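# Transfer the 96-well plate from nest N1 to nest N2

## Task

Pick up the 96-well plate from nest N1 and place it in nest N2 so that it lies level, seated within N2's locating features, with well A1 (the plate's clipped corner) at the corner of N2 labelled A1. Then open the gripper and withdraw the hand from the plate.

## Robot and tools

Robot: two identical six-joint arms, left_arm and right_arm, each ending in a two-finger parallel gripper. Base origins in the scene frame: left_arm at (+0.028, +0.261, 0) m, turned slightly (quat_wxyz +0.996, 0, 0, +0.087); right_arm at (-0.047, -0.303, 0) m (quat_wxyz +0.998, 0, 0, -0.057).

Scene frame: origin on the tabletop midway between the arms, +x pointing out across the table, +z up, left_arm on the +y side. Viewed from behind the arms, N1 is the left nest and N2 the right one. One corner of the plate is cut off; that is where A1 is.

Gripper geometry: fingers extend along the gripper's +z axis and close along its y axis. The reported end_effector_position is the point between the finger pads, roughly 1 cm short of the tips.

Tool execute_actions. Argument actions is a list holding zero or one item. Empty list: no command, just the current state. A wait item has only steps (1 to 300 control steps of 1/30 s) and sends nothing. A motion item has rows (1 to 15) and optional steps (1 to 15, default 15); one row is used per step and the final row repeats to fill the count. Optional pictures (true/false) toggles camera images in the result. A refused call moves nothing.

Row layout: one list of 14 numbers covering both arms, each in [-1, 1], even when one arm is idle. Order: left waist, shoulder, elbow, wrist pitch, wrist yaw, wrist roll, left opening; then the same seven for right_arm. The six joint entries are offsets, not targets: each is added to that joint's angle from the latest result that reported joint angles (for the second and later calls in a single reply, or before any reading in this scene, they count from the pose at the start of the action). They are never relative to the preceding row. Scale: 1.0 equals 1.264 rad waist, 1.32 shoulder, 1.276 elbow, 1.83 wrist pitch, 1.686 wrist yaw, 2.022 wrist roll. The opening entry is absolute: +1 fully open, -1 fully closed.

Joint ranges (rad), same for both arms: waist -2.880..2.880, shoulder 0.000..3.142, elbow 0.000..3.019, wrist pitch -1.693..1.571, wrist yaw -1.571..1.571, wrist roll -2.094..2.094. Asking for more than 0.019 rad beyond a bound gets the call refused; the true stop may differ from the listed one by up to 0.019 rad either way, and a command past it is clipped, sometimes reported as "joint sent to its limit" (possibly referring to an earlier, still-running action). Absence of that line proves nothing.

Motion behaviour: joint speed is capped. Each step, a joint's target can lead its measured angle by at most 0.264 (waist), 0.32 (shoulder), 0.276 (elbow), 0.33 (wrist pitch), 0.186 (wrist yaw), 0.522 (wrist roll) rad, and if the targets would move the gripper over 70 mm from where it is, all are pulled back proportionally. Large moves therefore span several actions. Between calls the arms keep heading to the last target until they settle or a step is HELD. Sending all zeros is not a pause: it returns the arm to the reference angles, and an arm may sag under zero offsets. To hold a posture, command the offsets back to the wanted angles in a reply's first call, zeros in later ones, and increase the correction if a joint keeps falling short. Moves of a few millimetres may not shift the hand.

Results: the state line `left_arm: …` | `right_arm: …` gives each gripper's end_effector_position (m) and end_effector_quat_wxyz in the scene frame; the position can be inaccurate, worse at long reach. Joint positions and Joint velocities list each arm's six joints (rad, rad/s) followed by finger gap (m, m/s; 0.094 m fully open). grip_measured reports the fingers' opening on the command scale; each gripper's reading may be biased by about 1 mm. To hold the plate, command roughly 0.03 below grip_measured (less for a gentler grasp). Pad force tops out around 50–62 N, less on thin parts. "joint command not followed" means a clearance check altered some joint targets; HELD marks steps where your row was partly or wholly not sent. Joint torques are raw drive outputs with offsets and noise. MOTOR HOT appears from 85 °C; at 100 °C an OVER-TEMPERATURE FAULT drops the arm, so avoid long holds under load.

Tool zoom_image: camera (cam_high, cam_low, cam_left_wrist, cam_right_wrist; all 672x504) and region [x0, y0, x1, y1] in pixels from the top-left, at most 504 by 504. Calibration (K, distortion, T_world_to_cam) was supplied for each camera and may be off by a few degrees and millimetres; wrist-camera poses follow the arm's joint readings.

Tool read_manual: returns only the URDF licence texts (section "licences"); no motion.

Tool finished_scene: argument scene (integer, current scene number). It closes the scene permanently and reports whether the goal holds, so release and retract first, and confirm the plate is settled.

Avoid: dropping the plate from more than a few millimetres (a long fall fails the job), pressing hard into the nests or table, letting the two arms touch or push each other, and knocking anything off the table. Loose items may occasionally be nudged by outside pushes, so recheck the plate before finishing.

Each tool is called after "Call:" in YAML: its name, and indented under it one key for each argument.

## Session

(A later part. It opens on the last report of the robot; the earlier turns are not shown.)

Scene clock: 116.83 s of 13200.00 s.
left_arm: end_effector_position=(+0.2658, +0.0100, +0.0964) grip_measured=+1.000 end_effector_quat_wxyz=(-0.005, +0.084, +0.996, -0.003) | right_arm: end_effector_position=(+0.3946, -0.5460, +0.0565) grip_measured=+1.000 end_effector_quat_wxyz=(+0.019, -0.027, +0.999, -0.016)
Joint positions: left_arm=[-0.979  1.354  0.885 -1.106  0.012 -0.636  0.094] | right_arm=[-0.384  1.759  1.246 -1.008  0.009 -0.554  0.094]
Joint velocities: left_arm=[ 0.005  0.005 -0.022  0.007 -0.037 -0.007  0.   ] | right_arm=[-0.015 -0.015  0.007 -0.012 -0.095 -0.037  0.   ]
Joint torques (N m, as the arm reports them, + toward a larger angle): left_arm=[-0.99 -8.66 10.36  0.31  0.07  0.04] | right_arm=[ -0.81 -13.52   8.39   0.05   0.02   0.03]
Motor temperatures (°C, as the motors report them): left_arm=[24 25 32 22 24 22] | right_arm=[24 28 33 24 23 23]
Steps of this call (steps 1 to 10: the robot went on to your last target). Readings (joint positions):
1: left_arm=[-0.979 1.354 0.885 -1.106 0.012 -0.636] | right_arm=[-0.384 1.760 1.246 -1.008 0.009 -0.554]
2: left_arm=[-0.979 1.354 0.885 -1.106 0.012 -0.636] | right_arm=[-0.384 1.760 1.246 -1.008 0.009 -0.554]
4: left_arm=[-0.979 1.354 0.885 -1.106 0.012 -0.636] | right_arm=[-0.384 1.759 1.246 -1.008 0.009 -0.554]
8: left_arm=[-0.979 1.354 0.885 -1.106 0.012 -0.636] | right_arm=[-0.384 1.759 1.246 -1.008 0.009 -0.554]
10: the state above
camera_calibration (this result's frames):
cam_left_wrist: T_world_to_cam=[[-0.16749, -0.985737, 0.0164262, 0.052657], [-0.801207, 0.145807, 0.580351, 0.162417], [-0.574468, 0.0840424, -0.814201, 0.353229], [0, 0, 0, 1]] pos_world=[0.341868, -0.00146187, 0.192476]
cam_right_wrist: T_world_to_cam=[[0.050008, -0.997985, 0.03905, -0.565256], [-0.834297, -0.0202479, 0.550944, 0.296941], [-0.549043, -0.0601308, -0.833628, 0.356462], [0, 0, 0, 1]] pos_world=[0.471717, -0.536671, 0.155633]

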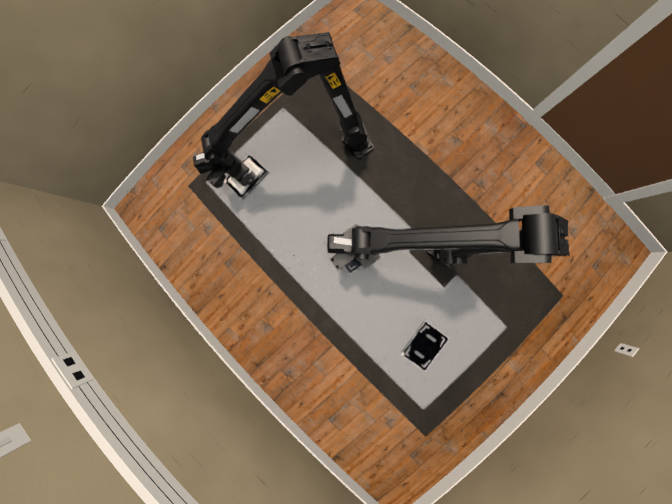

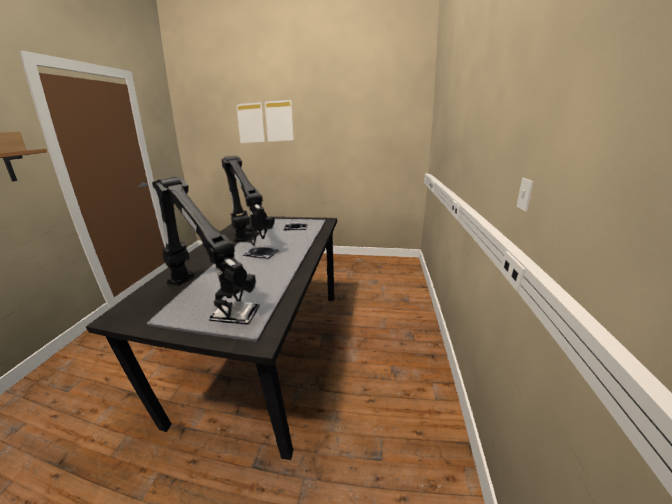

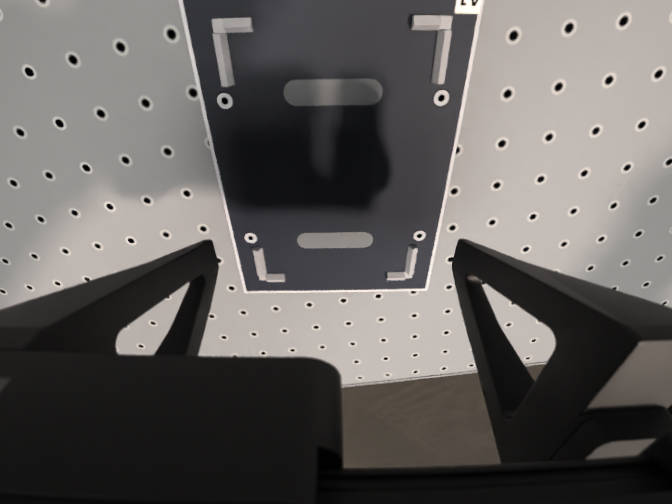

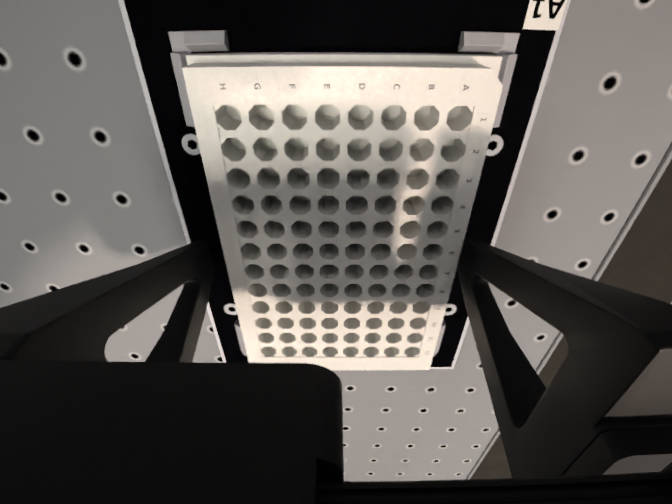

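Call:
execute_actions:
  actions:
    - {"rows": [ [0,0.002,0.012,0,0,0,1, -0.0105,-0.012,0.010,0,0,0,1], [0,0.002,0.012,0,0,0,1, -0.0111,-0.013,0.010,0,0,0,1], [0,0.002,0.012,0,0,0,1, -0.0117,-0.014,0.010,0,0,0,1], [0,0.002,0.012,0,0,0,1, -0.0122,-0.0148,0.010,0,0,0,1], [0,0.002,0.012,0,0,0,1, -0.0127,-0.0148,0.010,0,0,0,1] ], "steps": 15}
  pictures: false

Call:
execute_actions:
  actions:
    - {"steps": 6}

Scene clock: 120.93 s of 13200.00 s.
left_arm: end_effector_position=(+0.2658, +0.0100, +0.0964) grip_measured=+1.000 end_effector_quat_wxyz=(-0.005, +0.084, +0.996, -0.003) | right_arm: end_effector_position=(+0.3938, -0.5475, +0.0567) grip_measured=+1.000 end_effector_quat_wxyz=(+0.019, -0.026, +0.999, -0.016)
Joint positions: left_arm=[-0.979  1.354  0.885 -1.106  0.012 -0.636  0.094] | right_arm=[-0.388  1.759  1.246 -1.008  0.009 -0.554  0.094]
Joint velocities: left_arm=[-0.005  0.005  0.007 -0.007  0.037 -0.007  0.   ] | right_arm=[-0.005  0.005  0.022 -0.012 -0.051  0.022  0.   ]
Joint torques (N m, as the arm reports them, + toward a larger angle): left_arm=[-0.96 -8.61 10.37  0.3   0.07  0.04] | right_arm=[ -1.1  -13.84   8.38   0.06  -0.07   0.03]
Motor temperatures (°C, as the motors report them): left_arm=[24 25 32 22 24 22] | right_arm=[24 28 33 24 23 23]
Steps of this call (steps 1 to 15: the robot went on to your last target; steps 16 to 90: nothing new was sent; then 0.60 s passed at rest; steps 91 to 105: all 15 steps of this action). Readings (joint positions):
91: left_arm=[-0.979 1.354 0.885 -1.106 0.012 -0.636] | right_arm=[-0.384 1.759 1.246 -1.008 0.009 -0.554]
92: left_arm=[-0.979 1.354 0.885 -1.106 0.012 -0.636] | right_arm=[-0.384 1.759 1.246 -1.008 0.009 -0.554]
94: left_arm=[-0.979 1.354 0.885 -1.106 0.012 -0.636] | right_arm=[-0.384 1.759 1.246 -1.008 0.009 -0.554]
98: left_arm=[-0.979 1.354 0.885 -1.106 0.012 -0.636] | right_arm=[-0.386 1.759 1.246 -1.008 0.009 -0.554]
105: the state above

Scene clock: 121.13 s of 13200.00 s.
left_arm: end_effector_position=(+0.2658, +0.0100, +0.0964) grip_measured=+1.000 end_effector_quat_wxyz=(-0.005, +0.084, +0.996, -0.003) | right_arm: end_effector_position=(+0.3938, -0.5475, +0.0567) grip_measured=+1.000 end_effector_quat_wxyz=(+0.019, -0.026, +0.999, -0.016)
Joint positions: left_arm=[-0.979  1.354  0.885 -1.106  0.012 -0.636  0.094] | right_arm=[-0.388  1.759  1.246 -1.008  0.009 -0.554  0.094]
Joint velocities: left_arm=[-0.015 -0.005 -0.007 -0.007  0.007  0.066  0.   ] | right_arm=[-0.005  0.015 -0.007  0.007 -0.037 -0.022  0.   ]
Joint torques (N m, as the arm reports them, + toward a larger angle): left_arm=[-0.95 -8.69 10.36  0.31  0.07  0.04] | right_arm=[ -0.84 -13.89   8.37   0.04  -0.07   0.03]
Motor temperatures (°C, as the motors report them): left_arm=[24 25 32 22 24 22] | right_arm=[24 28 33 24 23 23]
Steps of this call (steps 1 to 6: the robot went on to your last target). Readings (joint positions):
1: left_arm=[-0.979 1.354 0.885 -1.106 0.012 -0.636] | right_arm=[-0.388 1.759 1.246 -1.008 0.009 -0.554]
2: left_arm=[-0.979 1.354 0.885 -1.106 0.012 -0.636] | right_arm=[-0.388 1.759 1.246 -1.008 0.009 -0.554]
4: left_arm=[-0.979 1.354 0.885 -1.106 0.012 -0.636] | right_arm=[-0.388 1.759 1.246 -1.008 0.009 -0.554]
6: the state above
camera_calibration (this result's frames):
cam_left_wrist: T_world_to_cam=[[-0.16749, -0.985737, 0.0164262, 0.052657], [-0.801207, 0.145807, 0.580351, 0.162417], [-0.574468, 0.0840424, -0.814201, 0.353229], [0, 0, 0, 1]] pos_world=[0.341868, -0.00146187, 0.192476]
cam_right_wrist: T_world_to_cam=[[0.0465682, -0.998144, 0.0392488, -0.565492], [-0.834545, -0.0172823, 0.550668, 0.297869], [-0.548968, -0.0583986, -0.833801, 0.357007], [0, 0, 0, 1]] pos_world=[0.470904, -0.538446, 0.155841]

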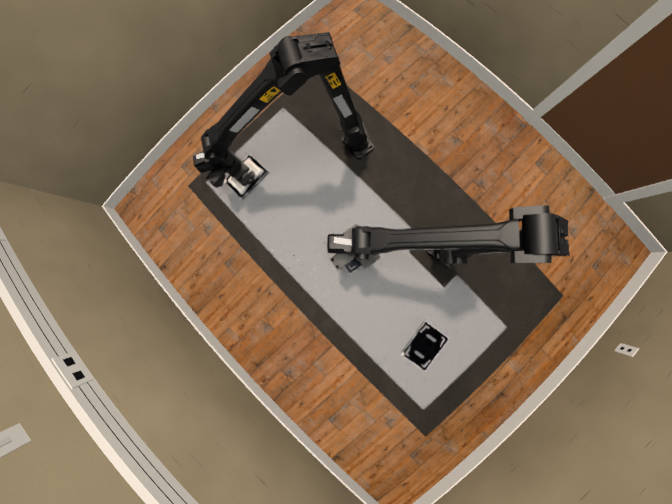

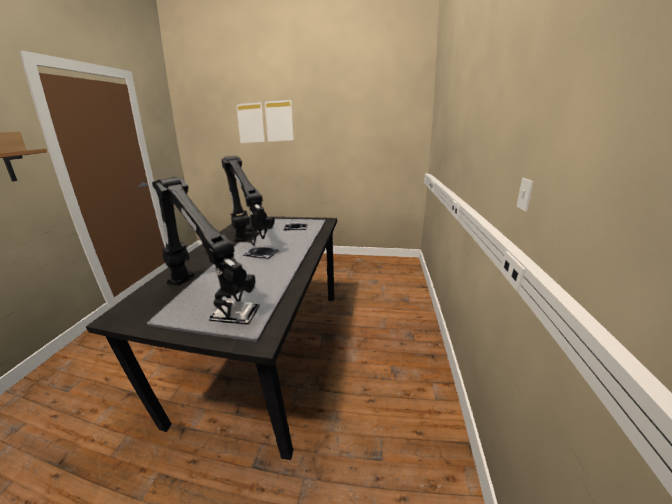

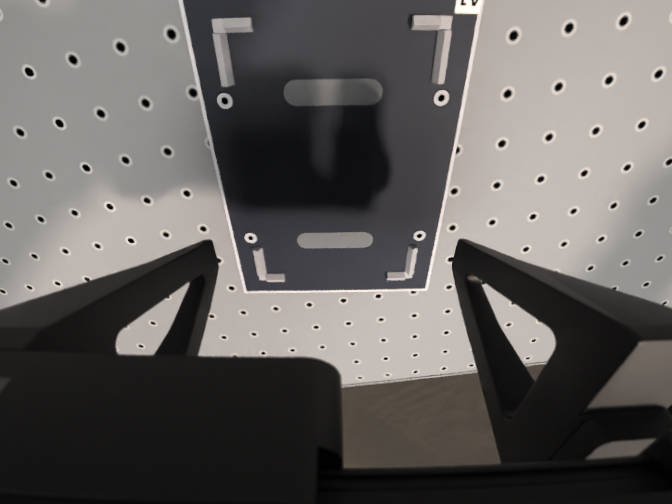

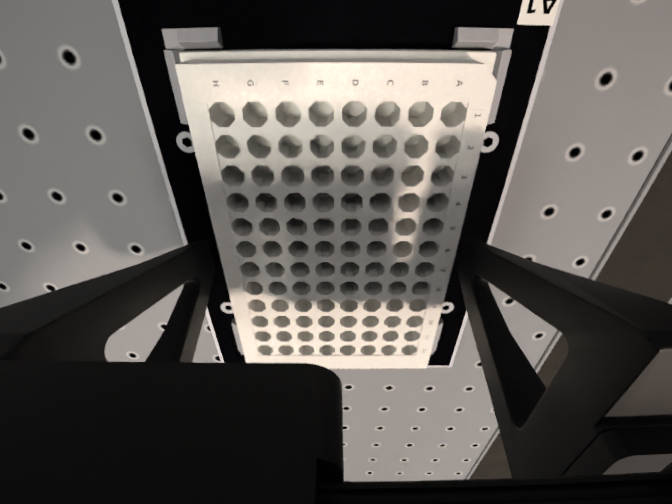

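Call:
zoom_image:
  camera: "cam_right_wrist"
  region: [140, 105, 240, 180]

Call:
zoom_image:
  camera: "cam_right_wrist"
  region: [430, 105, 530, 180]

Call:
zoom_image:
  camera: "cam_right_wrist"
  region: [190, 270, 290, 345]

Call:
zoom_image:
  camera: "cam_right_wrist"
  region: [390, 270, 490, 345]

Region (140, 105, 240, 180) of cam_right_wrist's 672x504 image, scaled by 5.040, with more detail than that image has; it fills the top 378 rows of this view, and the rest is white.

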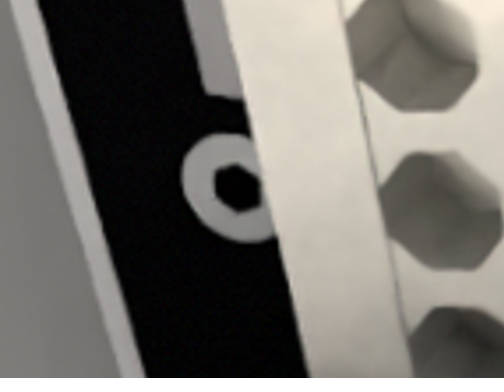

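Region (430, 105, 530, 180) of cam_right_wrist's 672x504 image, scaled by 5.040, with more detail than that image has; it fills the top 378 rows of this view, and the rest is white.

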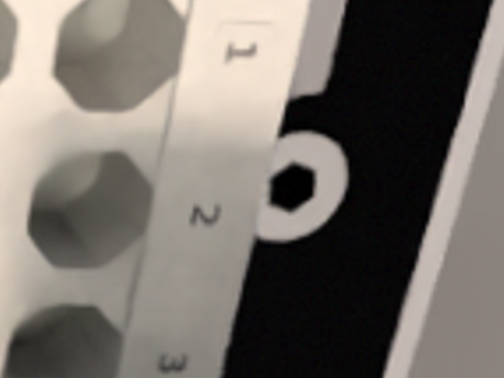

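Region (190, 270, 290, 345) of cam_right_wrist's 672x504 image, scaled by 5.040, with more detail than that image has; it fills the top 378 rows of this view, and the rest is white.

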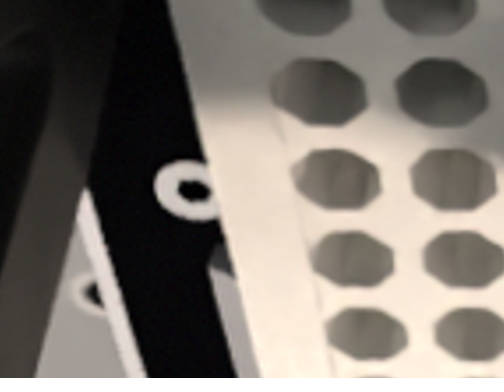

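Region (390, 270, 490, 345) of cam_right_wrist's 672x504 image, scaled by 5.040, with more detail than that image has; it fills the top 378 rows of this view, and the rest is white.

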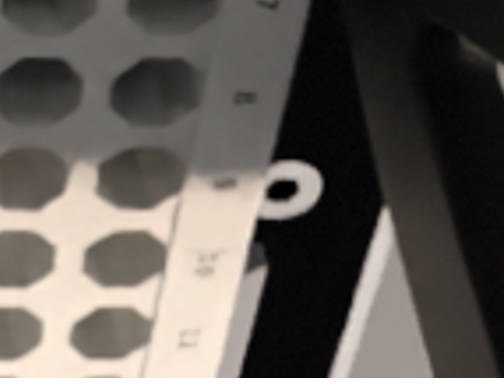

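Call:
execute_actions:
  actions:
    - {"rows": [ [0,0.002,0.012,0,0,0,1, -0.0100,0,0.01,0,0,0,0.98], [0,0.002,0.012,0,0,0,1, -0.0104,0,0.01,0,0,0,0.955], [0,0.002,0.012,0,0,0,1, -0.0107,0,0.01,0,0,0,0.93], [0,0.002,0.012,0,0,0,1, -0.0107,0,0.01,0,0,0,0.905], [0,0.002,0.012,0,0,0,1, -0.0107,0,0.01,0,0,0,0.88], [0,0.002,0.012,0,0,0,1, -0.0107,0,0.01,0,0,0,0.855], [0,0.002,0.012,0,0,0,1, -0.0107,0,0.01,0,0,0,0.833], [0,0.002,0.012,0,0,0,1, -0.0107,0,0.01,0,0,0,0.815], [0,0.002,0.012,0,0,0,1, -0.0107,0,0.01,0,0,0,0.800], [0,0.002,0.012,0,0,0,1, -0.0107,0,0.01,0,0,0,0.789], [0,0.002,0.012,0,0,0,1, -0.0107,0,0.01,0,0,0,0.780], [0,0.002,0.012,0,0,0,1, -0.0107,0,0.01,0,0,0,0.773], [0,0.002,0.012,0,0,0,1, -0.0107,0,0.01,0,0,0,0.767], [0,0.002,0.012,0,0,0,1, -0.0107,0,0.01,0,0,0,0.761], [0,0.002,0.012,0,0,0,1, -0.0107,0,0.01,0,0,0,0.755] ], "steps": 15}
  pictures: false

Call:
execute_actions:
  actions:
    - {"rows": [ [0,0.002,0.012,0,0,0,1, -0.008,0,0.01,0,0,0,0.749], [0,0.002,0.012,0,0,0,1, -0.008,0,0.01,0,0,0,0.743], [0,0.002,0.012,0,0,0,1, -0.008,0,0.01,0,0,0,0.737], [0,0.002,0.012,0,0,0,1, -0.008,0,0.01,0,0,0,0.731], [0,0.002,0.012,0,0,0,1, -0.008,0,0.01,0,0,0,0.725], [0,0.002,0.012,0,0,0,1, -0.008,0,0.01,0,0,0,0.719], [0,0.002,0.012,0,0,0,1, -0.008,0,0.01,0,0,0,0.713], [0,0.002,0.012,0,0,0,1, -0.008,0,0.01,0,0,0,0.707], [0,0.002,0.012,0,0,0,1, -0.008,0,0.01,0,0,0,0.701], [0,0.002,0.012,0,0,0,1, -0.008,0,0.01,0,0,0,0.695], [0,0.002,0.012,0,0,0,1, -0.006,0,0.01,0,0,0,0.689], [0,0.002,0.012,0,0,0,1, -0.004,0,0.01,0,0,0,0.683], [0,0.002,0.012,0,0,0,1, -0.002,0,0.01,0,0,0,0.678], [0,0.002,0.012,0,0,0,1, 0,0,0.01,0,0,0,0.674], [0,0.002,0.012,0,0,0,1, 0,0,0.01,0,0,0,0.672] ], "steps": 15}
  pictures: false

Call:
execute_actions:
  actions:
    - {"steps": 5}

Scene clock: 131.90 s of 13200.00 s.
left_arm: end_effector_position=(+0.2658, +0.0100, +0.0964) grip_measured=+1.000 end_effector_quat_wxyz=(-0.005, +0.084, +0.996, -0.003) | right_arm: end_effector_position=(+0.3933, -0.5484, +0.0567) grip_measured=+0.760 end_effector_quat_wxyz=(+0.019, -0.025, +0.999, -0.016)
Joint positions: left_arm=[-0.979  1.354  0.885 -1.106  0.012 -0.636  0.094] | right_arm=[-0.389  1.759  1.246 -1.008  0.009 -0.554  0.083]
Joint velocities: left_arm=[-0.005  0.005 -0.007  0.002 -0.022  0.007  0.   ] | right_arm=[-0.005 -0.015 -0.017 -0.027 -0.007 -0.007 -0.005]
Joint torques (N m, as the arm reports them, + toward a larger angle): left_arm=[-0.96 -8.68 10.37  0.31  0.07  0.04] | right_arm=[ -1.78 -13.04   8.24   0.19  -0.09   0.03]
Motor temperatures (°C, as the motors report them): left_arm=[24 25 32 22 24 22] | right_arm=[24 28 33 24 23 23]
Steps of this call (steps 1 to 15: the robot went on to your last target; steps 16 to 90: nothing new was sent; then 7.27 s passed at rest; steps 91 to 105: all 15 steps of this action). Readings (joint positions):
91: left_arm=[-0.979 1.354 0.885 -1.106 0.012 -0.636] | right_arm=[-0.388 1.759 1.246 -1.008 0.009 -0.554]
92: left_arm=[-0.979 1.354 0.885 -1.106 0.012 -0.636] | right_arm=[-0.388 1.759 1.246 -1.008 0.009 -0.554]
94: left_arm=[-0.979 1.354 0.885 -1.106 0.012 -0.636] | right_arm=[-0.388 1.759 1.246 -1.008 0.009 -0.554]
98: left_arm=[-0.979 1.354 0.885 -1.106 0.012 -0.636] | right_arm=[-0.388 1.759 1.246 -1.008 0.009 -0.554]
105: the state above

Scene clock: 132.40 s of 13200.00 s.
left_arm: end_effector_position=(+0.2658, +0.0100, +0.0964) grip_measured=+1.000 end_effector_quat_wxyz=(-0.005, +0.084, +0.996, -0.003) | right_arm: end_effector_position=(+0.3933, -0.5484, +0.0567) grip_measured=+0.709 end_effector_quat_wxyz=(+0.019, -0.025, +0.999, -0.016)
Joint positions: left_arm=[-0.979  1.354  0.885 -1.106  0.012 -0.636  0.094] | right_arm=[-0.389  1.759  1.246 -1.008  0.009 -0.554  0.08 ]
Joint velocities: left_arm=[-0.015 -0.005  0.022 -0.012  0.081 -0.051  0.   ] | right_arm=[-0.005  0.005 -0.012  0.007  0.037  0.007 -0.   ]
Joint torques (N m, as the arm reports them, + toward a larger angle): left_arm=[-0.92 -8.67 10.36  0.31  0.06  0.04] | right_arm=[  0.3  -12.52   8.39   0.06  -0.07   0.03]
Motor temperatures (°C, as the motors report them): left_arm=[24 25 32 22 24 22] | right_arm=[24 28 33 24 23 23]
Steps of this call (steps 1 to 15: all 15 steps of this action). Readings (joint positions):
1: left_arm=[-0.979 1.354 0.885 -1.106 0.012 -0.636] | right_arm=[-0.389 1.759 1.246 -1.008 0.009 -0.554]
2: left_arm=[-0.979 1.354 0.885 -1.106 0.012 -0.636] | right_arm=[-0.389 1.759 1.246 -1.008 0.009 -0.554]
4: left_arm=[-0.979 1.354 0.885 -1.106 0.012 -0.636] | right_arm=[-0.389 1.759 1.246 -1.008 0.009 -0.554]
8: left_arm=[-0.979 1.354 0.885 -1.106 0.012 -0.636] | right_arm=[-0.389 1.759 1.246 -1.008 0.009 -0.554]
15: the state above

Scene clock: 132.57 s of 13200.00 s.
left_arm: end_effector_position=(+0.2658, +0.0100, +0.0964) grip_measured=+1.000 end_effector_quat_wxyz=(-0.005, +0.084, +0.996, -0.003) | right_arm: end_effector_position=(+0.3933, -0.5484, +0.0567) grip_measured=+0.709 end_effector_quat_wxyz=(+0.019, -0.025, +0.999, -0.016)
Joint positions: left_arm=[-0.979  1.354  0.885 -1.106  0.012 -0.636  0.094] | right_arm=[-0.389  1.759  1.246 -1.008  0.009 -0.554  0.08 ]
Joint velocities: left_arm=[-0.015 -0.015  0.002  0.002 -0.051  0.037  0.   ] | right_arm=[-0.015  0.005  0.017 -0.007 -0.095 -0.081 -0.001]
Joint torques (N m, as the arm reports them, + toward a larger angle): left_arm=[-0.95 -8.64 10.36  0.3   0.07  0.04] | right_arm=[  0.31 -12.52   8.38   0.05  -0.07   0.03]
Motor temperatures (°C, as the motors report them): left_arm=[24 25 32 22 24 22] | right_arm=[24 28 33 24 23 23]
Steps of this call (steps 1 to 5: the robot went on to your last target). Readings (joint positions):
1: left_arm=[-0.979 1.354 0.885 -1.106 0.012 -0.636] | right_arm=[-0.389 1.759 1.246 -1.008 0.009 -0.554]
2: left_arm=[-0.979 1.354 0.885 -1.106 0.012 -0.636] | right_arm=[-0.389 1.759 1.246 -1.008 0.009 -0.554]
4: left_arm=[-0.979 1.354 0.885 -1.106 0.012 -0.636] | right_arm=[-0.389 1.759 1.246 -1.008 0.009 -0.554]
5: the state above
camera_calibration (this result's frames):
cam_left_wrist: T_world_to_cam=[[-0.16749, -0.985737, 0.0164262, 0.052657], [-0.801207, 0.145807, 0.580351, 0.162417], [-0.574468, 0.0840424, -0.814201, 0.353229], [0, 0, 0, 1]] pos_world=[0.341868, -0.00146187, 0.192476]
cam_right_wrist: T_world_to_cam=[[0.0446643, -0.998231, 0.0392488, -0.565608], [-0.834577, -0.0156905, 0.550668, 0.29835], [-0.549078, -0.0573514, -0.833801, 0.357319], [0, 0, 0, 1]] pos_world=[0.470454, -0.539434, 0.155841]

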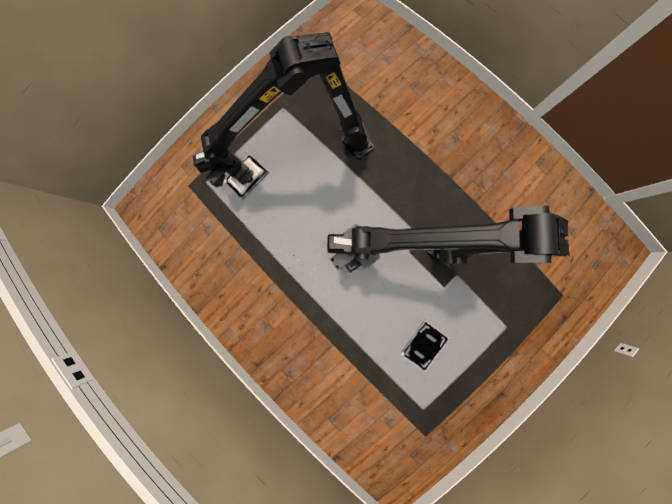

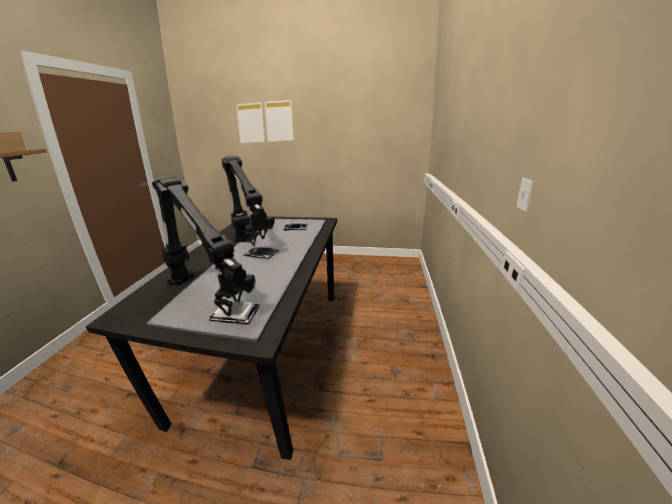

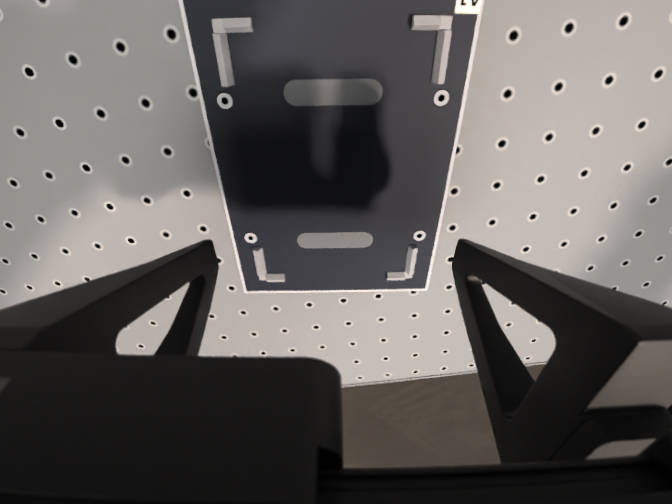

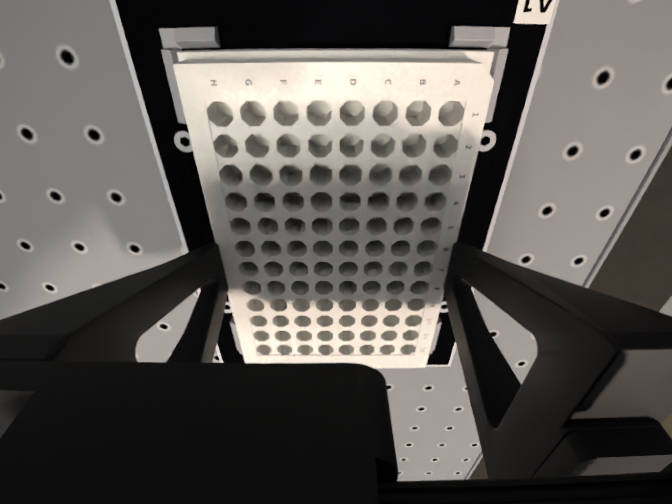

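Call:
execute_actions:
  actions: []

Scene clock: 141.60 s of 13200.00 s.
left_arm: end_effector_position=(+0.2658, +0.0100, +0.0964) grip_measured=+1.000 end_effector_quat_wxyz=(-0.005, +0.084, +0.996, -0.003) | right_arm: end_effector_position=(+0.3933, -0.5484, +0.0567) grip_measured=+0.709 end_effector_quat_wxyz=(+0.019, -0.025, +0.999, -0.016)
Joint positions: left_arm=[-0.979  1.354  0.885 -1.106  0.012 -0.636  0.094] | right_arm=[-0.389  1.759  1.246 -1.008  0.009 -0.554  0.08 ]
Joint velocities: left_arm=[-0.015  0.005 -0.017  0.007  0.022 -0.007  0.   ] | right_arm=[ 0.005 -0.015  0.007 -0.017  0.022 -0.022 -0.   ]
Joint torques (N m, as the arm reports them, + toward a larger angle): left_arm=[-0.97 -8.62 10.37  0.31  0.07  0.04] | right_arm=[  0.28 -12.66   8.4    0.05  -0.06   0.02]
Motor temperatures (°C, as the motors report them): left_arm=[24 25 33 22 24 22] | right_arm=[24 28 33 24 23 23]
Steps of this call (steps 1 to 15: the robot went on to your last target; steps 16 to 90: nothing new was sent; then 6.03 s passed at rest). Readings (joint positions):
1: left_arm=[-0.979 1.354 0.885 -1.106 0.012 -0.636] | right_arm=[-0.389 1.759 1.246 -1.008 0.009 -0.554]
2: left_arm=[-0.979 1.354 0.885 -1.106 0.012 -0.636] | right_arm=[-0.389 1.759 1.246 -1.008 0.009 -0.554]
4: left_arm=[-0.979 1.354 0.885 -1.106 0.012 -0.636] | right_arm=[-0.389 1.759 1.246 -1.008 0.009 -0.554]
8: left_arm=[-0.979 1.354 0.885 -1.106 0.012 -0.636] | right_arm=[-0.389 1.759 1.246 -1.008 0.009 -0.554]
90: the state above
All arms were judged still, so your last target was given up. Only a new action makes them travel on or press farther. Fingers that are still opening or closing keep moving.
camera_calibration (this result's frames):
cam_left_wrist: T_world_to_cam=[[-0.16749, -0.985737, 0.0164262, 0.052657], [-0.801207, 0.145807, 0.580351, 0.162417], [-0.574468, 0.0840424, -0.814201, 0.353229], [0, 0, 0, 1]] pos_world=[0.341868, -0.00146187, 0.192476]
cam_right_wrist: T_world_to_cam=[[0.0446643, -0.998231, 0.0392488, -0.565608], [-0.834577, -0.0156905, 0.550668, 0.29835], [-0.549078, -0.0573514, -0.833801, 0.357319], [0, 0, 0, 1]] pos_world=[0.470454, -0.539434, 0.155841]

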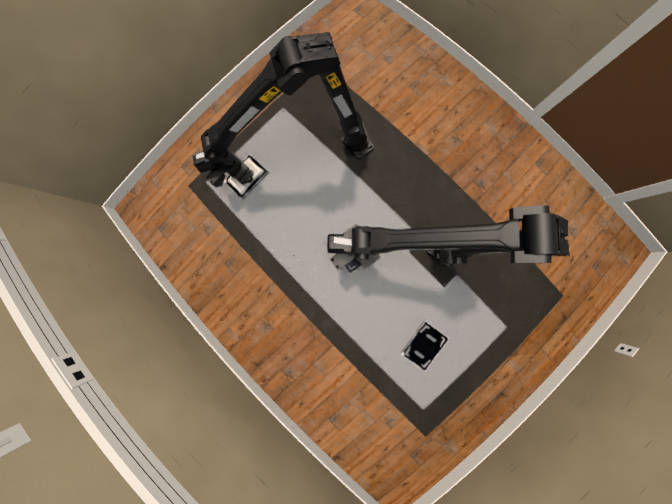

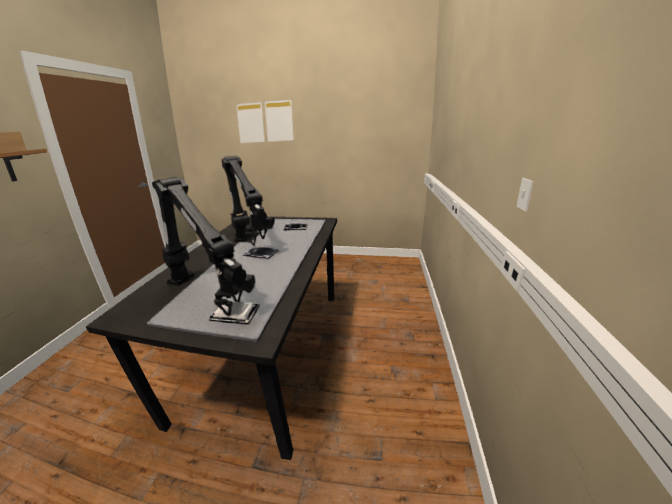

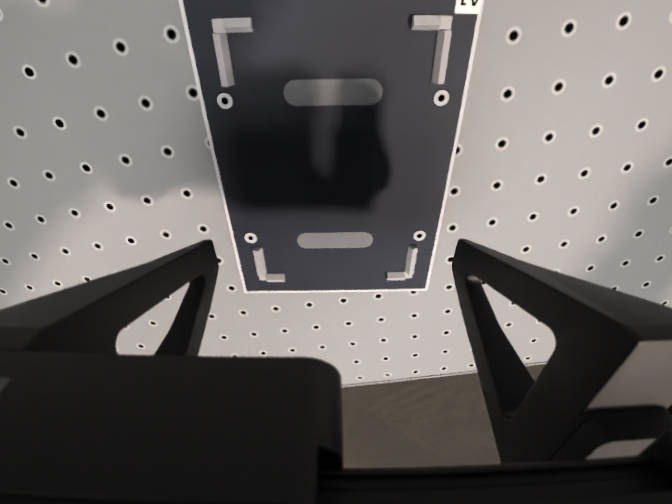

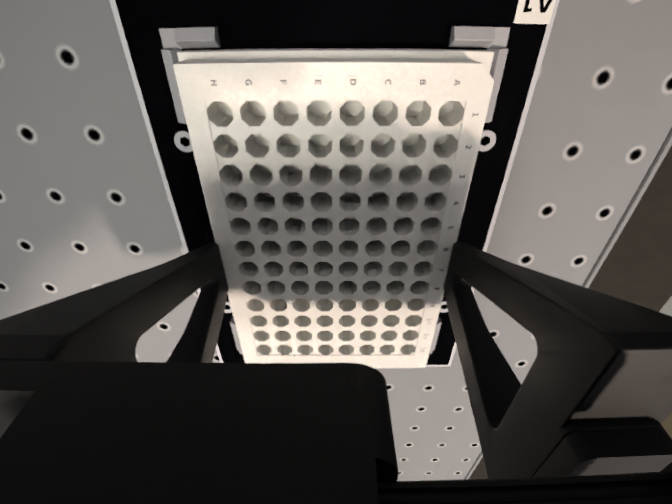

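Call:
zoom_image:
  camera: "cam_right_wrist"
  region: [100, 0, 340, 180]

Call:
zoom_image:
  camera: "cam_right_wrist"
  region: [340, 0, 580, 180]

Region (100, 0, 340, 180) of cam_right_wrist's 672x504 image, scaled by 2.100, with more detail than that image has; it fills the top 378 rows of this view, and the rest is white.

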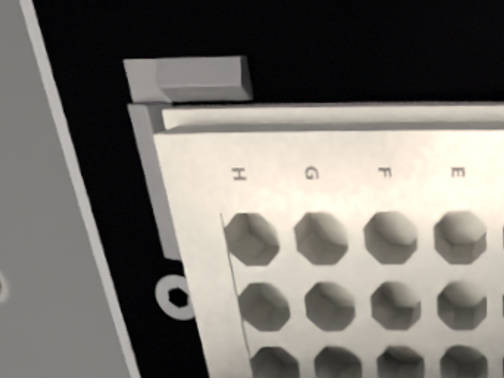

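Region (340, 0, 580, 180) of cam_right_wrist's 672x504 image, scaled by 2.100, with more detail than that image has; it fills the top 378 rows of this view, and the rest is white.

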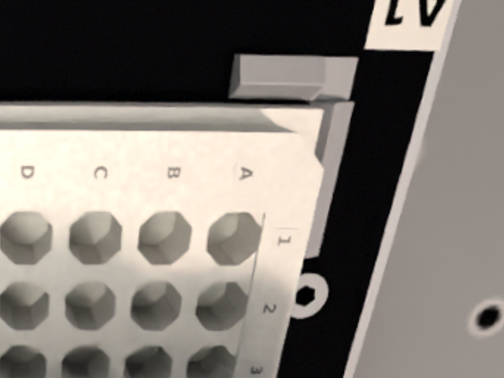

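Call:
execute_actions:
  actions:
    - {"rows": [[0.0061,0.002,0.012,0,0,0.0062,1,0,-0.0115,0.012,-0.0022,0,0,0.672],[0.0080,0.002,0.012,0,0,0.0071,1,0,-0.0126,0.012,-0.0038,0,0,0.672],[0.0110,0.002,0.012,0,0,0.0085,1,0,-0.0139,0.012,-0.0049,0,0,0.672],[0.0152,0.002,0.012,0,0,0.0105,1,0,-0.0148,0.012,-0.0060,0,0,0.672],[0.0206,0.002,0.012,0,0,0.0131,1,0,-0.0158,0.012,-0.0073,0,0,0.672],[0.0273,0.002,0.012,0,0,0.0162,1,0,-0.0172,0.012,-0.0076,0,0,0.672],[0.0351,0.002,0.012,0,0,0.0199,1,0,-0.0187,0.012,-0.0080,0,0,0.672],[0.0442,0.002,0.012,0,0,0.0242,1,0,-0.0205,0.012,-0.0085,0,0,0.672],[0.0545,0.002,0.012,0,0,0.0290,1,0,-0.0225,0.012,-0.0090,0,0,0.672],[0.0659,0.002,0.012,0,0,0.0344,1,0,-0.0247,0.012,-0.0096,0,0,0.672],[0.0786,0.003,0.014,0,0,0.0404,1,0,-0.0272,0.012,-0.0102,0,0,0.672],[0.0925,0.004,0.016,0,0,0.0470,1,0,-0.0300,0.012,-0.0109,0,0,0.672],[0.1076,0.005,0.018,0,0,0.0541,1,0,-0.0329,0.012,-0.0116,0,0,0.672],[0.1239,0.006,0.020,0,0,0.0618,1,0,-0.0361,0.010,-0.0124,0,0,0.672],[0.1415,0.007,0.022,0,0,0.0700,1,0,-0.0396,0.007,-0.0133,0,0,0.672]], "steps": 15}
  pictures: false

Call:
execute_actions:
  actions:
    - {"rows": [[0.0617,0.0096,0.0237,-0.004,-0.002,0.0394,1,0.0071,-0.0255,0.0022,-0.006,0,0.0050,0.672],[0.0798,0.0100,0.0241,-0.005,-0.0025,0.0479,1,0.0094,-0.0291,0.0018,-0.005,0,0.0066,0.672],[0.0980,0.0107,0.0249,-0.006,-0.003,0.0565,1,0.0132,-0.0327,0.0012,-0.004,0,0.0094,0.672],[0.1161,0.0116,0.0260,-0.007,-0.004,0.0650,1,0.0185,-0.0362,0.0003,-0.003,0,0.0132,0.672],[0.1342,0.0128,0.0275,-0.0075,-0.005,0.0735,1,0.0253,-0.0398,-0.0009,-0.002,0,0.0181,0.672],[0.1523,0.0143,0.0292,-0.008,-0.006,0.0821,1,0.0337,-0.0433,-0.0023,-0.001,0,0.0241,0.672],[0.1705,0.0161,0.0312,-0.0085,-0.007,0.0906,1,0.0435,-0.0469,-0.0040,0,0,0.0311,0.672],[0.1886,0.0181,0.0336,-0.009,-0.008,0.0992,1,0.0549,-0.0505,-0.0060,0,0,0.0393,0.672],[0.2067,0.0204,0.0363,-0.0095,-0.009,0.1077,1,0.0678,-0.0540,-0.0082,0,0,0.0486,0.672],[0.2248,0.0229,0.0393,-0.010,-0.010,0.1163,1,0.0822,-0.0576,-0.0106,0,0,0.0589,0.672],[0.2429,0.0258,0.0426,-0.0105,-0.0105,0.1248,1,0.0982,-0.0611,-0.0134,0.001,0,0.0704,0.672],[0.2611,0.0289,0.0462,-0.0109,-0.011,0.1334,1,0.1156,-0.0647,-0.0163,0.002,0,0.0829,0.672],[0.2792,0.0322,0.0502,-0.0109,-0.0113,0.1419,1,0.1346,-0.0683,-0.0196,0.003,0,0.0965,0.672],[0.2973,0.0359,0.0544,-0.0109,-0.0113,0.1505,1,0.1551,-0.0718,-0.0231,0.004,0,0.1112,0.672],[0.3154,0.0398,0.0590,-0.0109,-0.0113,0.1590,1,0.1771,-0.0754,-0.0268,0.005,0,0.1270,0.672]], "steps": 15}
  pictures: false

Call:
execute_actions:
  actions:
    - {"rows": [[0.0552,0.0223,0.0359,-0.004,-0.001,0.0496,1,0.0769,-0.0228,-0.0080,0.0066,0,0.0683,0.672],[0.0733,0.0260,0.0402,-0.004,-0.001,0.0581,1,0.0996,-0.0260,-0.0119,0.0068,0,0.0846,0.672],[0.0915,0.0293,0.0441,-0.004,-0.001,0.0667,1,0.1224,-0.0289,-0.0158,0.0072,0,0.1010,0.672],[0.1096,0.0324,0.0478,-0.004,-0.001,0.0752,1,0.1452,-0.0317,-0.0197,0.0077,0,0.1173,0.672],[0.1277,0.0352,0.0511,-0.004,-0.001,0.0838,1,0.1679,-0.0342,-0.0235,0.0084,0,0.1336,0.672],[0.1458,0.0378,0.0541,-0.004,-0.001,0.0923,1,0.1907,-0.0364,-0.0274,0.0091,0,0.1500,0.672],[0.1640,0.0401,0.0568,-0.004,-0.001,0.1009,1,0.2135,-0.0384,-0.0313,0.0101,0,0.1663,0.672],[0.1821,0.0421,0.0591,-0.004,-0.001,0.1094,1,0.2362,-0.0402,-0.0352,0.0111,0,0.1827,0.672],[0.2002,0.0439,0.0612,-0.004,-0.001,0.1180,1,0.2590,-0.0418,-0.0391,0.0124,0,0.1990,0.672],[0.2183,0.0453,0.0629,-0.004,-0.001,0.1265,1,0.2818,-0.0431,-0.0430,0.0137,0,0.2154,0.672],[0.2365,0.0466,0.0643,-0.004,-0.001,0.1351,1,0.3045,-0.0441,-0.0469,0.0152,0,0.2317,0.672],[0.2546,0.0475,0.0654,-0.004,-0.001,0.1436,1,0.3273,-0.0450,-0.0508,0.0169,0,0.2480,0.672],[0.2727,0.0482,0.0662,-0.004,-0.001,0.1522,1,0.3501,-0.0456,-0.0547,0.0187,0,0.2644,0.672],[0.2908,0.0486,0.0667,-0.004,-0.001,0.1607,1,0.3728,-0.0459,-0.0586,0.0206,0,0.2807,0.672],[0.3089,0.0487,0.0669,-0.004,-0.001,0.1693,1,0.3956,-0.0460,-0.0625,0.0227,0,0.2971,0.672]], "steps": 15}
  pictures: false

Call:
execute_actions:
  actions:
    - {"rows": [[0.0552,0.006,0.018,0,0,0.0496,1,0.0687,-0.009,-0.0078,0.0128,0,0.0866,0.672],[0.0733,0.006,0.018,0,0,0.0581,1,0.0915,-0.009,-0.0113,0.0148,0,0.1029,0.672],[0.0915,0.006,0.018,0,0,0.0667,1,0.1143,-0.009,-0.0146,0.0166,0,0.1193,0.672],[0.1096,0.006,0.018,0,0,0.0752,1,0.1370,-0.009,-0.0176,0.0182,0,0.1356,0.672],[0.1277,0.006,0.018,0,0,0.0838,1,0.1598,-0.009,-0.0203,0.0197,0,0.1519,0.672],[0.1458,0.006,0.018,0,0,0.0923,1,0.1826,-0.009,-0.0228,0.0211,0,0.1683,0.672],[0.1640,0.006,0.018,0,0,0.1009,1,0.2053,-0.009,-0.0250,0.0223,0,0.1846,0.672],[0.1821,0.006,0.018,0,0,0.1094,1,0.2281,-0.009,-0.0269,0.0234,0,0.2010,0.672],[0.2002,0.006,0.018,0,0,0.1180,1,0.2509,-0.009,-0.0286,0.0243,0,0.2173,0.672],[0.2183,0.006,0.018,0,0,0.1265,1,0.2736,-0.009,-0.0300,0.0251,0,0.2337,0.672],[0.2365,0.006,0.018,0,0,0.1351,1,0.2964,-0.009,-0.0312,0.0257,0,0.2500,0.672],[0.2546,0.006,0.018,0,0,0.1436,1,0.3192,-0.009,-0.0321,0.0262,0,0.2663,0.672],[0.2727,0.006,0.018,0,0,0.1522,1,0.3419,-0.009,-0.0328,0.0266,0,0.2827,0.672],[0.2908,0.006,0.018,0,0,0.1607,1,0.3647,-0.009,-0.0331,0.0268,0,0.2990,0.672],[0.3089,0.006,0.018,0,0,0.1693,1,0.3875,-0.009,-0.0333,0.0269,0,0.3154,0.672]], "steps": 15}
  pictures: false

Call:
execute_actions:
  actions:
    - {"rows": [[0.0546,0.002,0.012,0,0,0.0493,1,0.0680,-0.005,0.002,0.005,0,0.0860,0.672],[0.0709,0.002,0.012,0,0,0.0570,1,0.0885,-0.005,0.002,0.005,0,0.1007,0.672],[0.0860,0.002,0.012,0,0,0.0641,1,0.1074,-0.005,0.003,0.005,0,0.1144,0.672],[0.0999,0.002,0.012,0,0,0.0707,1,0.1249,-0.005,0.004,0.005,0,0.1269,0.672],[0.1126,0.002,0.012,0,0,0.0767,1,0.1408,-0.005,0.005,0.005,0,0.1383,0.672],[0.1241,0.002,0.012,0,0,0.0821,1,0.1553,-0.005,0.006,0.005,0,0.1487,0.672],[0.1344,0.002,0.012,0,0,0.0869,1,0.1682,-0.005,0.007,0.005,0,0.1579,0.672],[0.1434,0.002,0.012,0,0,0.0912,1,0.1795,-0.005,0.008,0.005,0,0.1661,0.672],[0.1513,0.002,0.012,0,0,0.0949,1,0.1894,-0.005,0.009,0.005,0,0.1732,0.672],[0.1579,0.002,0.012,0,0,0.0980,1,0.1978,-0.005,0.010,0.005,0,0.1792,0.672],[0.1634,0.002,0.012,0,0,0.1006,1,0.2046,-0.005,0.010,0.005,0,0.1841,0.672],[0.1676,0.002,0.012,0,0,0.1026,1,0.2099,-0.005,0.010,0.005,0,0.1879,0.672],[0.1706,0.002,0.012,0,0,0.1040,1,0.2137,-0.005,0.010,0.005,0,0.1906,0.672],[0.1724,0.002,0.012,0,0,0.1049,1,0.2160,-0.005,0.010,0.005,0,0.1923,0.672],[0.1730,0.002,0.012,0,0,0.1052,1,0.2167,-0.005,0.010,0.005,0,0.1928,0.672]], "steps": 15}
  pictures: false

Call:
execute_actions:
  actions:
    - {"steps": 12}

Scene clock: 222.53 s of 13200.00 s.
left_arm: end_effector_position=(+0.2969, +0.0437, +0.0964) grip_measured=+1.000 end_effector_quat_wxyz=(-0.005, +0.057, +0.998, -0.004) | right_arm: end_effector_position=(+0.3922, -0.5478, +0.0655) grip_measured=+0.709 end_effector_quat_wxyz=(+0.022, -0.025, +0.999, -0.018)
Joint positions: left_arm=[-0.847  1.354  0.885 -1.106  0.012 -0.56   0.094] | right_arm=[-0.389  1.74   1.246 -1.019  0.009 -0.554  0.08 ]
Joint velocities: left_arm=[ 0.581 -0.015  0.007  0.007 -0.007  0.271  0.   ] | right_arm=[-0.005 -0.142  0.007 -0.071  0.022 -0.037  0.001]
Joint torques (N m, as the arm reports them, + toward a larger angle): left_arm=[-0.34 -8.13 11.46  0.32  0.08  0.19] | right_arm=[  0.14 -14.06   8.3   -0.31  -0.07   0.03]
Motor temperatures (°C, as the motors report them): left_arm=[24 25 33 22 24 22] | right_arm=[24 28 33 24 23 23]
Steps of this call (steps 1 to 90: nothing new was sent; then 77.43 s passed at rest; steps 91 to 105: all 15 steps of this action). Readings (joint positions):
91: left_arm=[-0.979 1.354 0.885 -1.106 0.012 -0.636] | right_arm=[-0.389 1.758 1.246 -1.008 0.009 -0.554]
92: left_arm=[-0.979 1.354 0.885 -1.106 0.012 -0.636] | right_arm=[-0.389 1.758 1.246 -1.008 0.009 -0.554]
94: left_arm=[-0.977 1.354 0.885 -1.106 0.012 -0.635] | right_arm=[-0.389 1.758 1.246 -1.008 0.009 -0.554]
98: left_arm=[-0.955 1.354 0.885 -1.106 0.012 -0.621] | right_arm=[-0.389 1.757 1.246 -1.010 0.009 -0.554]
105: the state above

Scene clock: 223.03 s of 13200.00 s.
left_arm: end_effector_position=(+0.3647, +0.1505, +0.0955) grip_measured=+1.000 end_effector_quat_wxyz=(-0.005, -0.002, +1.000, +0.004) | right_arm: end_effector_position=(+0.4175, -0.4765, +0.0911) grip_measured=+0.709 end_effector_quat_wxyz=(+0.047, -0.025, +0.998, -0.023)
Joint positions: left_arm=[-0.493  1.383  0.911 -1.111 -0.005 -0.323  0.094] | right_arm=[-0.238  1.667  1.22  -1.019  0.009 -0.403  0.08 ]
Joint velocities: left_arm=[ 0.65   0.132  0.164 -0.002 -0.066  0.447  0.   ] | right_arm=[ 0.816 -0.142 -0.105 -0.022 -0.125  0.725 -0.   ]
Joint torques (N m, as the arm reports them, + toward a larger angle): left_arm=[-0.16 -8.21 12.33 -0.28 -0.08  0.17] | right_arm=[  2.75 -12.76   7.64   0.64  -0.04   0.12]
Motor temperatures (°C, as the motors report them): left_arm=[24 25 33 22 24 22] | right_arm=[24 28 33 24 23 23]
Steps of this call (steps 1 to 15: all 15 steps of this action). Readings (joint positions):
1: left_arm=[-0.825 1.354 0.885 -1.106 0.012 -0.547] | right_arm=[-0.389 1.736 1.246 -1.019 0.009 -0.554]
2: left_arm=[-0.801 1.354 0.885 -1.106 0.012 -0.533] | right_arm=[-0.389 1.731 1.246 -1.019 0.009 -0.553]
4: left_arm=[-0.749 1.354 0.885 -1.106 0.009 -0.504] | right_arm=[-0.388 1.721 1.246 -1.019 0.009 -0.549]
8: left_arm=[-0.649 1.357 0.885 -1.106 0.002 -0.441] | right_arm=[-0.370 1.701 1.242 -1.019 0.009 -0.522]
15: the state above

Scene clock: 223.53 s of 13200.00 s.
left_arm: end_effector_position=(+0.4003, +0.2720, +0.0946) grip_measured=+1.000 end_effector_quat_wxyz=(-0.007, -0.047, +0.999, +0.002) | right_arm: end_effector_position=(+0.4250, -0.2621, +0.0854) grip_measured=+0.709 end_effector_quat_wxyz=(+0.049, -0.019, +0.999, -0.001)
Joint positions: left_arm=[-0.146  1.432  0.958 -1.111 -0.005 -0.067  0.094] | right_arm=[ 0.206  1.625  1.15  -0.997  0.009  0.052  0.08 ]
Joint velocities: left_arm=[ 0.65  -0.005  0.007  0.007  0.007  0.491  0.   ] | right_arm=[ 0.816 -0.015 -0.134  0.09   0.007  0.886  0.001]
Joint torques (N m, as the arm reports them, + toward a larger angle): left_arm=[-0.38 -8.72 12.28  0.02  0.04  0.14] | right_arm=[  1.17 -12.36   7.43   0.66  -0.01   0.12]
Motor temperatures (°C, as the motors report them): left_arm=[24 25 33 22 24 22] | right_arm=[24 28 33 24 23 23]
Steps of this call (steps 1 to 15: all 15 steps of this action). Readings (joint positions):
1: left_arm=[-0.470 1.388 0.916 -1.111 -0.005 -0.307] | right_arm=[-0.210 1.663 1.216 -1.019 0.009 -0.379]
2: left_arm=[-0.447 1.393 0.920 -1.111 -0.005 -0.290] | right_arm=[-0.180 1.659 1.212 -1.019 0.009 -0.352]
4: left_arm=[-0.400 1.403 0.928 -1.111 -0.005 -0.256] | right_arm=[-0.118 1.652 1.204 -1.018 0.009 -0.296]
8: left_arm=[-0.306 1.420 0.942 -1.111 -0.005 -0.187] | right_arm=[0.007 1.639 1.185 -1.014 0.009 -0.174]
15: the state above

Scene clock: 224.03 s of 13200.00 s.
left_arm: end_effector_position=(+0.3746, +0.3980, +0.0946) grip_measured=+1.000 end_effector_quat_wxyz=(-0.008, -0.092, +0.996, +0.000) | right_arm: end_effector_position=(+0.3565, -0.0722, +0.0714) grip_measured=+0.709 end_effector_quat_wxyz=(+0.042, +0.010, +0.999, +0.020)
Joint positions: left_arm=[ 0.2    1.432  0.958 -1.111 -0.005  0.189  0.094] | right_arm=[ 0.639  1.625  1.109 -0.962  0.009  0.543  0.08 ]
Joint velocities: left_arm=[ 0.679 -0.005 -0.027  0.007 -0.066  0.447  0.   ] | right_arm=[ 0.825  0.005 -0.027  0.022 -0.037  0.916 -0.001]
Joint torques (N m, as the arm reports them, + toward a larger angle): left_arm=[-0.73 -9.74 11.11  0.3   0.16  0.15] | right_arm=[  0.78 -11.96   7.31   0.4    0.06   0.1 ]
Motor temperatures (°C, as the motors report them): left_arm=[24 25 33 22 24 22] | right_arm=[24 28 33 24 23 23]
Steps of this call (steps 1 to 15: all 15 steps of this action). Readings (joint positions):
1: left_arm=[-0.123 1.432 0.958 -1.111 -0.005 -0.050] | right_arm=[0.234 1.625 1.146 -0.994 0.009 0.084]
2: left_arm=[-0.100 1.432 0.958 -1.111 -0.005 -0.033] | right_arm=[0.262 1.625 1.141 -0.991 0.009 0.116]
4: left_arm=[-0.052 1.432 0.958 -1.111 -0.005 0.001] | right_arm=[0.319 1.625 1.134 -0.983 0.009 0.181]
8: left_arm=[0.041 1.432 0.958 -1.111 -0.005 0.069] | right_arm=[0.436 1.625 1.121 -0.971 0.009 0.312]
15: the state above

Scene clock: 224.53 s of 13200.00 s.
left_arm: end_effector_position=(+0.3378, +0.4684, +0.0946) grip_measured=+1.000 end_effector_quat_wxyz=(-0.008, -0.110, +0.994, -0.001) | right_arm: end_effector_position=(+0.2803, +0.0269, +0.0713) grip_measured=+0.709 end_effector_quat_wxyz=(+0.034, +0.045, +0.998, +0.031)
Joint positions: left_arm=[ 0.414  1.432  0.958 -1.111 -0.005  0.367  0.094] | right_arm=[ 0.908  1.625  1.108 -0.962  0.009  0.883  0.08 ]
Joint velocities: left_arm=[ 0.034  0.005  0.007 -0.012 -0.022  0.183  0.   ] | right_arm=[ 0.073 -0.015  0.002 -0.002 -0.022  0.271 -0.001]
Joint torques (N m, as the arm reports them, + toward a larger angle): left_arm=[ -0.44 -10.03  10.39   0.3    0.16   0.21] | right_arm=[  0.81 -11.36   8.45   0.45   0.05   0.12]
Motor temperatures (°C, as the motors report them): left_arm=[24 25 33 22 24 22] | right_arm=[24 28 33 24 23 23]
Steps of this call (steps 1 to 15: all 15 steps of this action). Readings (joint positions):
1: left_arm=[0.223 1.432 0.958 -1.111 -0.005 0.206] | right_arm=[0.667 1.625 1.108 -0.962 0.009 0.575]
2: left_arm=[0.246 1.432 0.958 -1.111 -0.005 0.223] | right_arm=[0.695 1.625 1.108 -0.962 0.009 0.606]
4: left_arm=[0.291 1.432 0.958 -1.111 -0.005 0.254] | right_arm=[0.750 1.625 1.108 -0.962 0.009 0.667]
8: left_arm=[0.362 1.432 0.958 -1.111 -0.005 0.308] | right_arm=[0.841 1.625 1.108 -0.962 0.009 0.771]
15: the state above

Scene clock: 224.93 s of 13200.00 s.
left_arm: end_effector_position=(+0.3374, +0.4690, +0.0946) grip_measured=+1.000 end_effector_quat_wxyz=(-0.008, -0.101, +0.995, -0.001) | right_arm: end_effector_position=(+0.2799, +0.0272, +0.0713) grip_measured=+0.709 end_effector_quat_wxyz=(+0.033, +0.063, +0.997, +0.032)
Joint positions: left_arm=[ 0.415  1.432  0.958 -1.111 -0.005  0.387  0.094] | right_arm=[ 0.909  1.625  1.108 -0.962  0.009  0.92   0.08 ]
Joint velocities: left_arm=[-0.005 -0.005  0.002 -0.007 -0.051 -0.037  0.   ] | right_arm=[-0.015 -0.024  0.002 -0.012  0.022  0.007 -0.001]
Joint torques (N m, as the arm reports them, + toward a larger angle): left_arm=[-0.7  -9.93 10.31  0.3   0.16  0.22] | right_arm=[  0.47 -11.39   8.42   0.45   0.05   0.12]
Motor temperatures (°C, as the motors report them): left_arm=[24 25 33 22 24 22] | right_arm=[24 28 33 24 23 23]
Steps of this call (steps 1 to 12: the robot went on to your last target). Readings (joint positions):
1: left_arm=[0.415 1.432 0.958 -1.111 -0.005 0.371] | right_arm=[0.909 1.625 1.108 -0.962 0.009 0.891]
2: left_arm=[0.415 1.432 0.958 -1.111 -0.005 0.374] | right_arm=[0.909 1.625 1.108 -0.962 0.009 0.897]
4: left_arm=[0.415 1.432 0.958 -1.111 -0.005 0.379] | right_arm=[0.909 1.625 1.108 -0.962 0.009 0.907]
8: left_arm=[0.415 1.432 0.958 -1.111 -0.005 0.384] | right_arm=[0.909 1.625 1.108 -0.962 0.009 0.916]
12: the state above
camera_calibration (this result's frames):
cam_left_wrist: T_world_to_cam=[[0.201812, -0.979363, 0.010929, 0.389998], [-0.795852, -0.157473, 0.584655, 0.293907], [-0.570869, -0.126689, -0.811208, 0.451641], [0, 0, 0, 1]] pos_world=[0.413028, 0.48545, 0.190279]
cam_right_wrist: T_world_to_cam=[[-0.127401, -0.989929, -0.0617192, 0.0685969], [-0.845438, 0.0758446, 0.528661, 0.206815], [-0.518656, 0.119532, -0.846586, 0.327796], [0, 0, 0, 1]] pos_world=[0.353602, 0.0130383, 0.172406]

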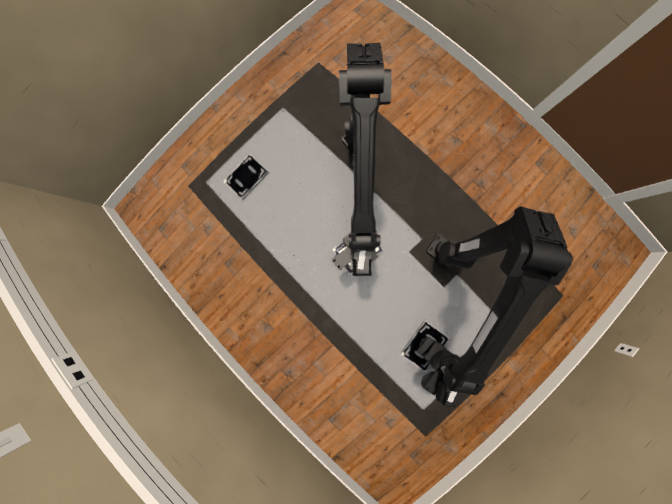

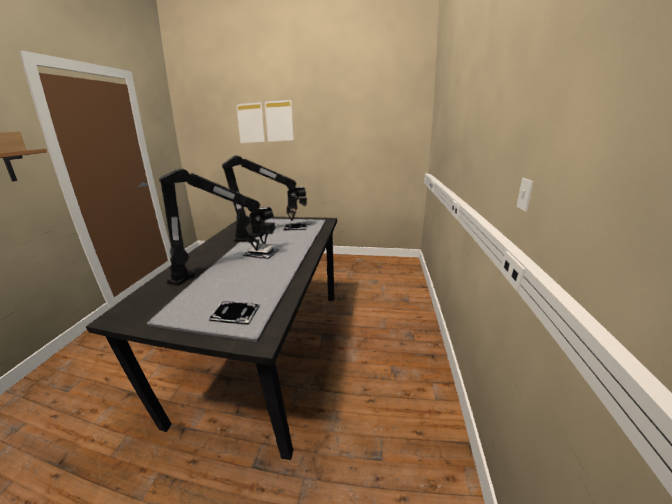

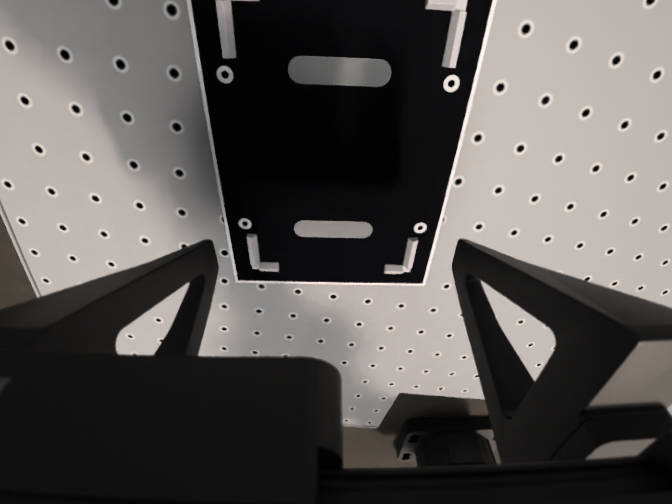

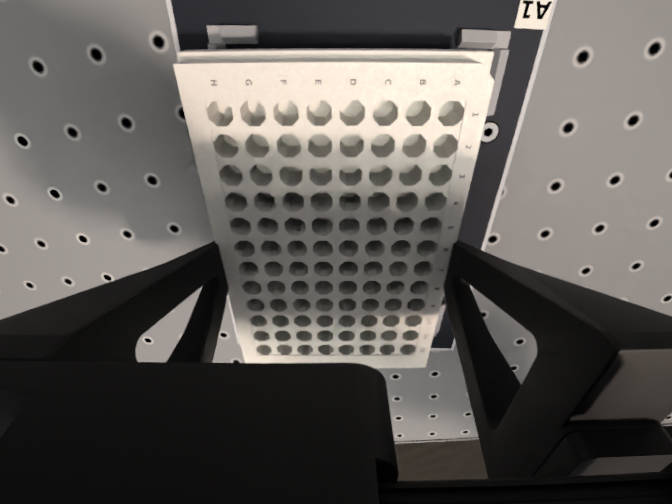

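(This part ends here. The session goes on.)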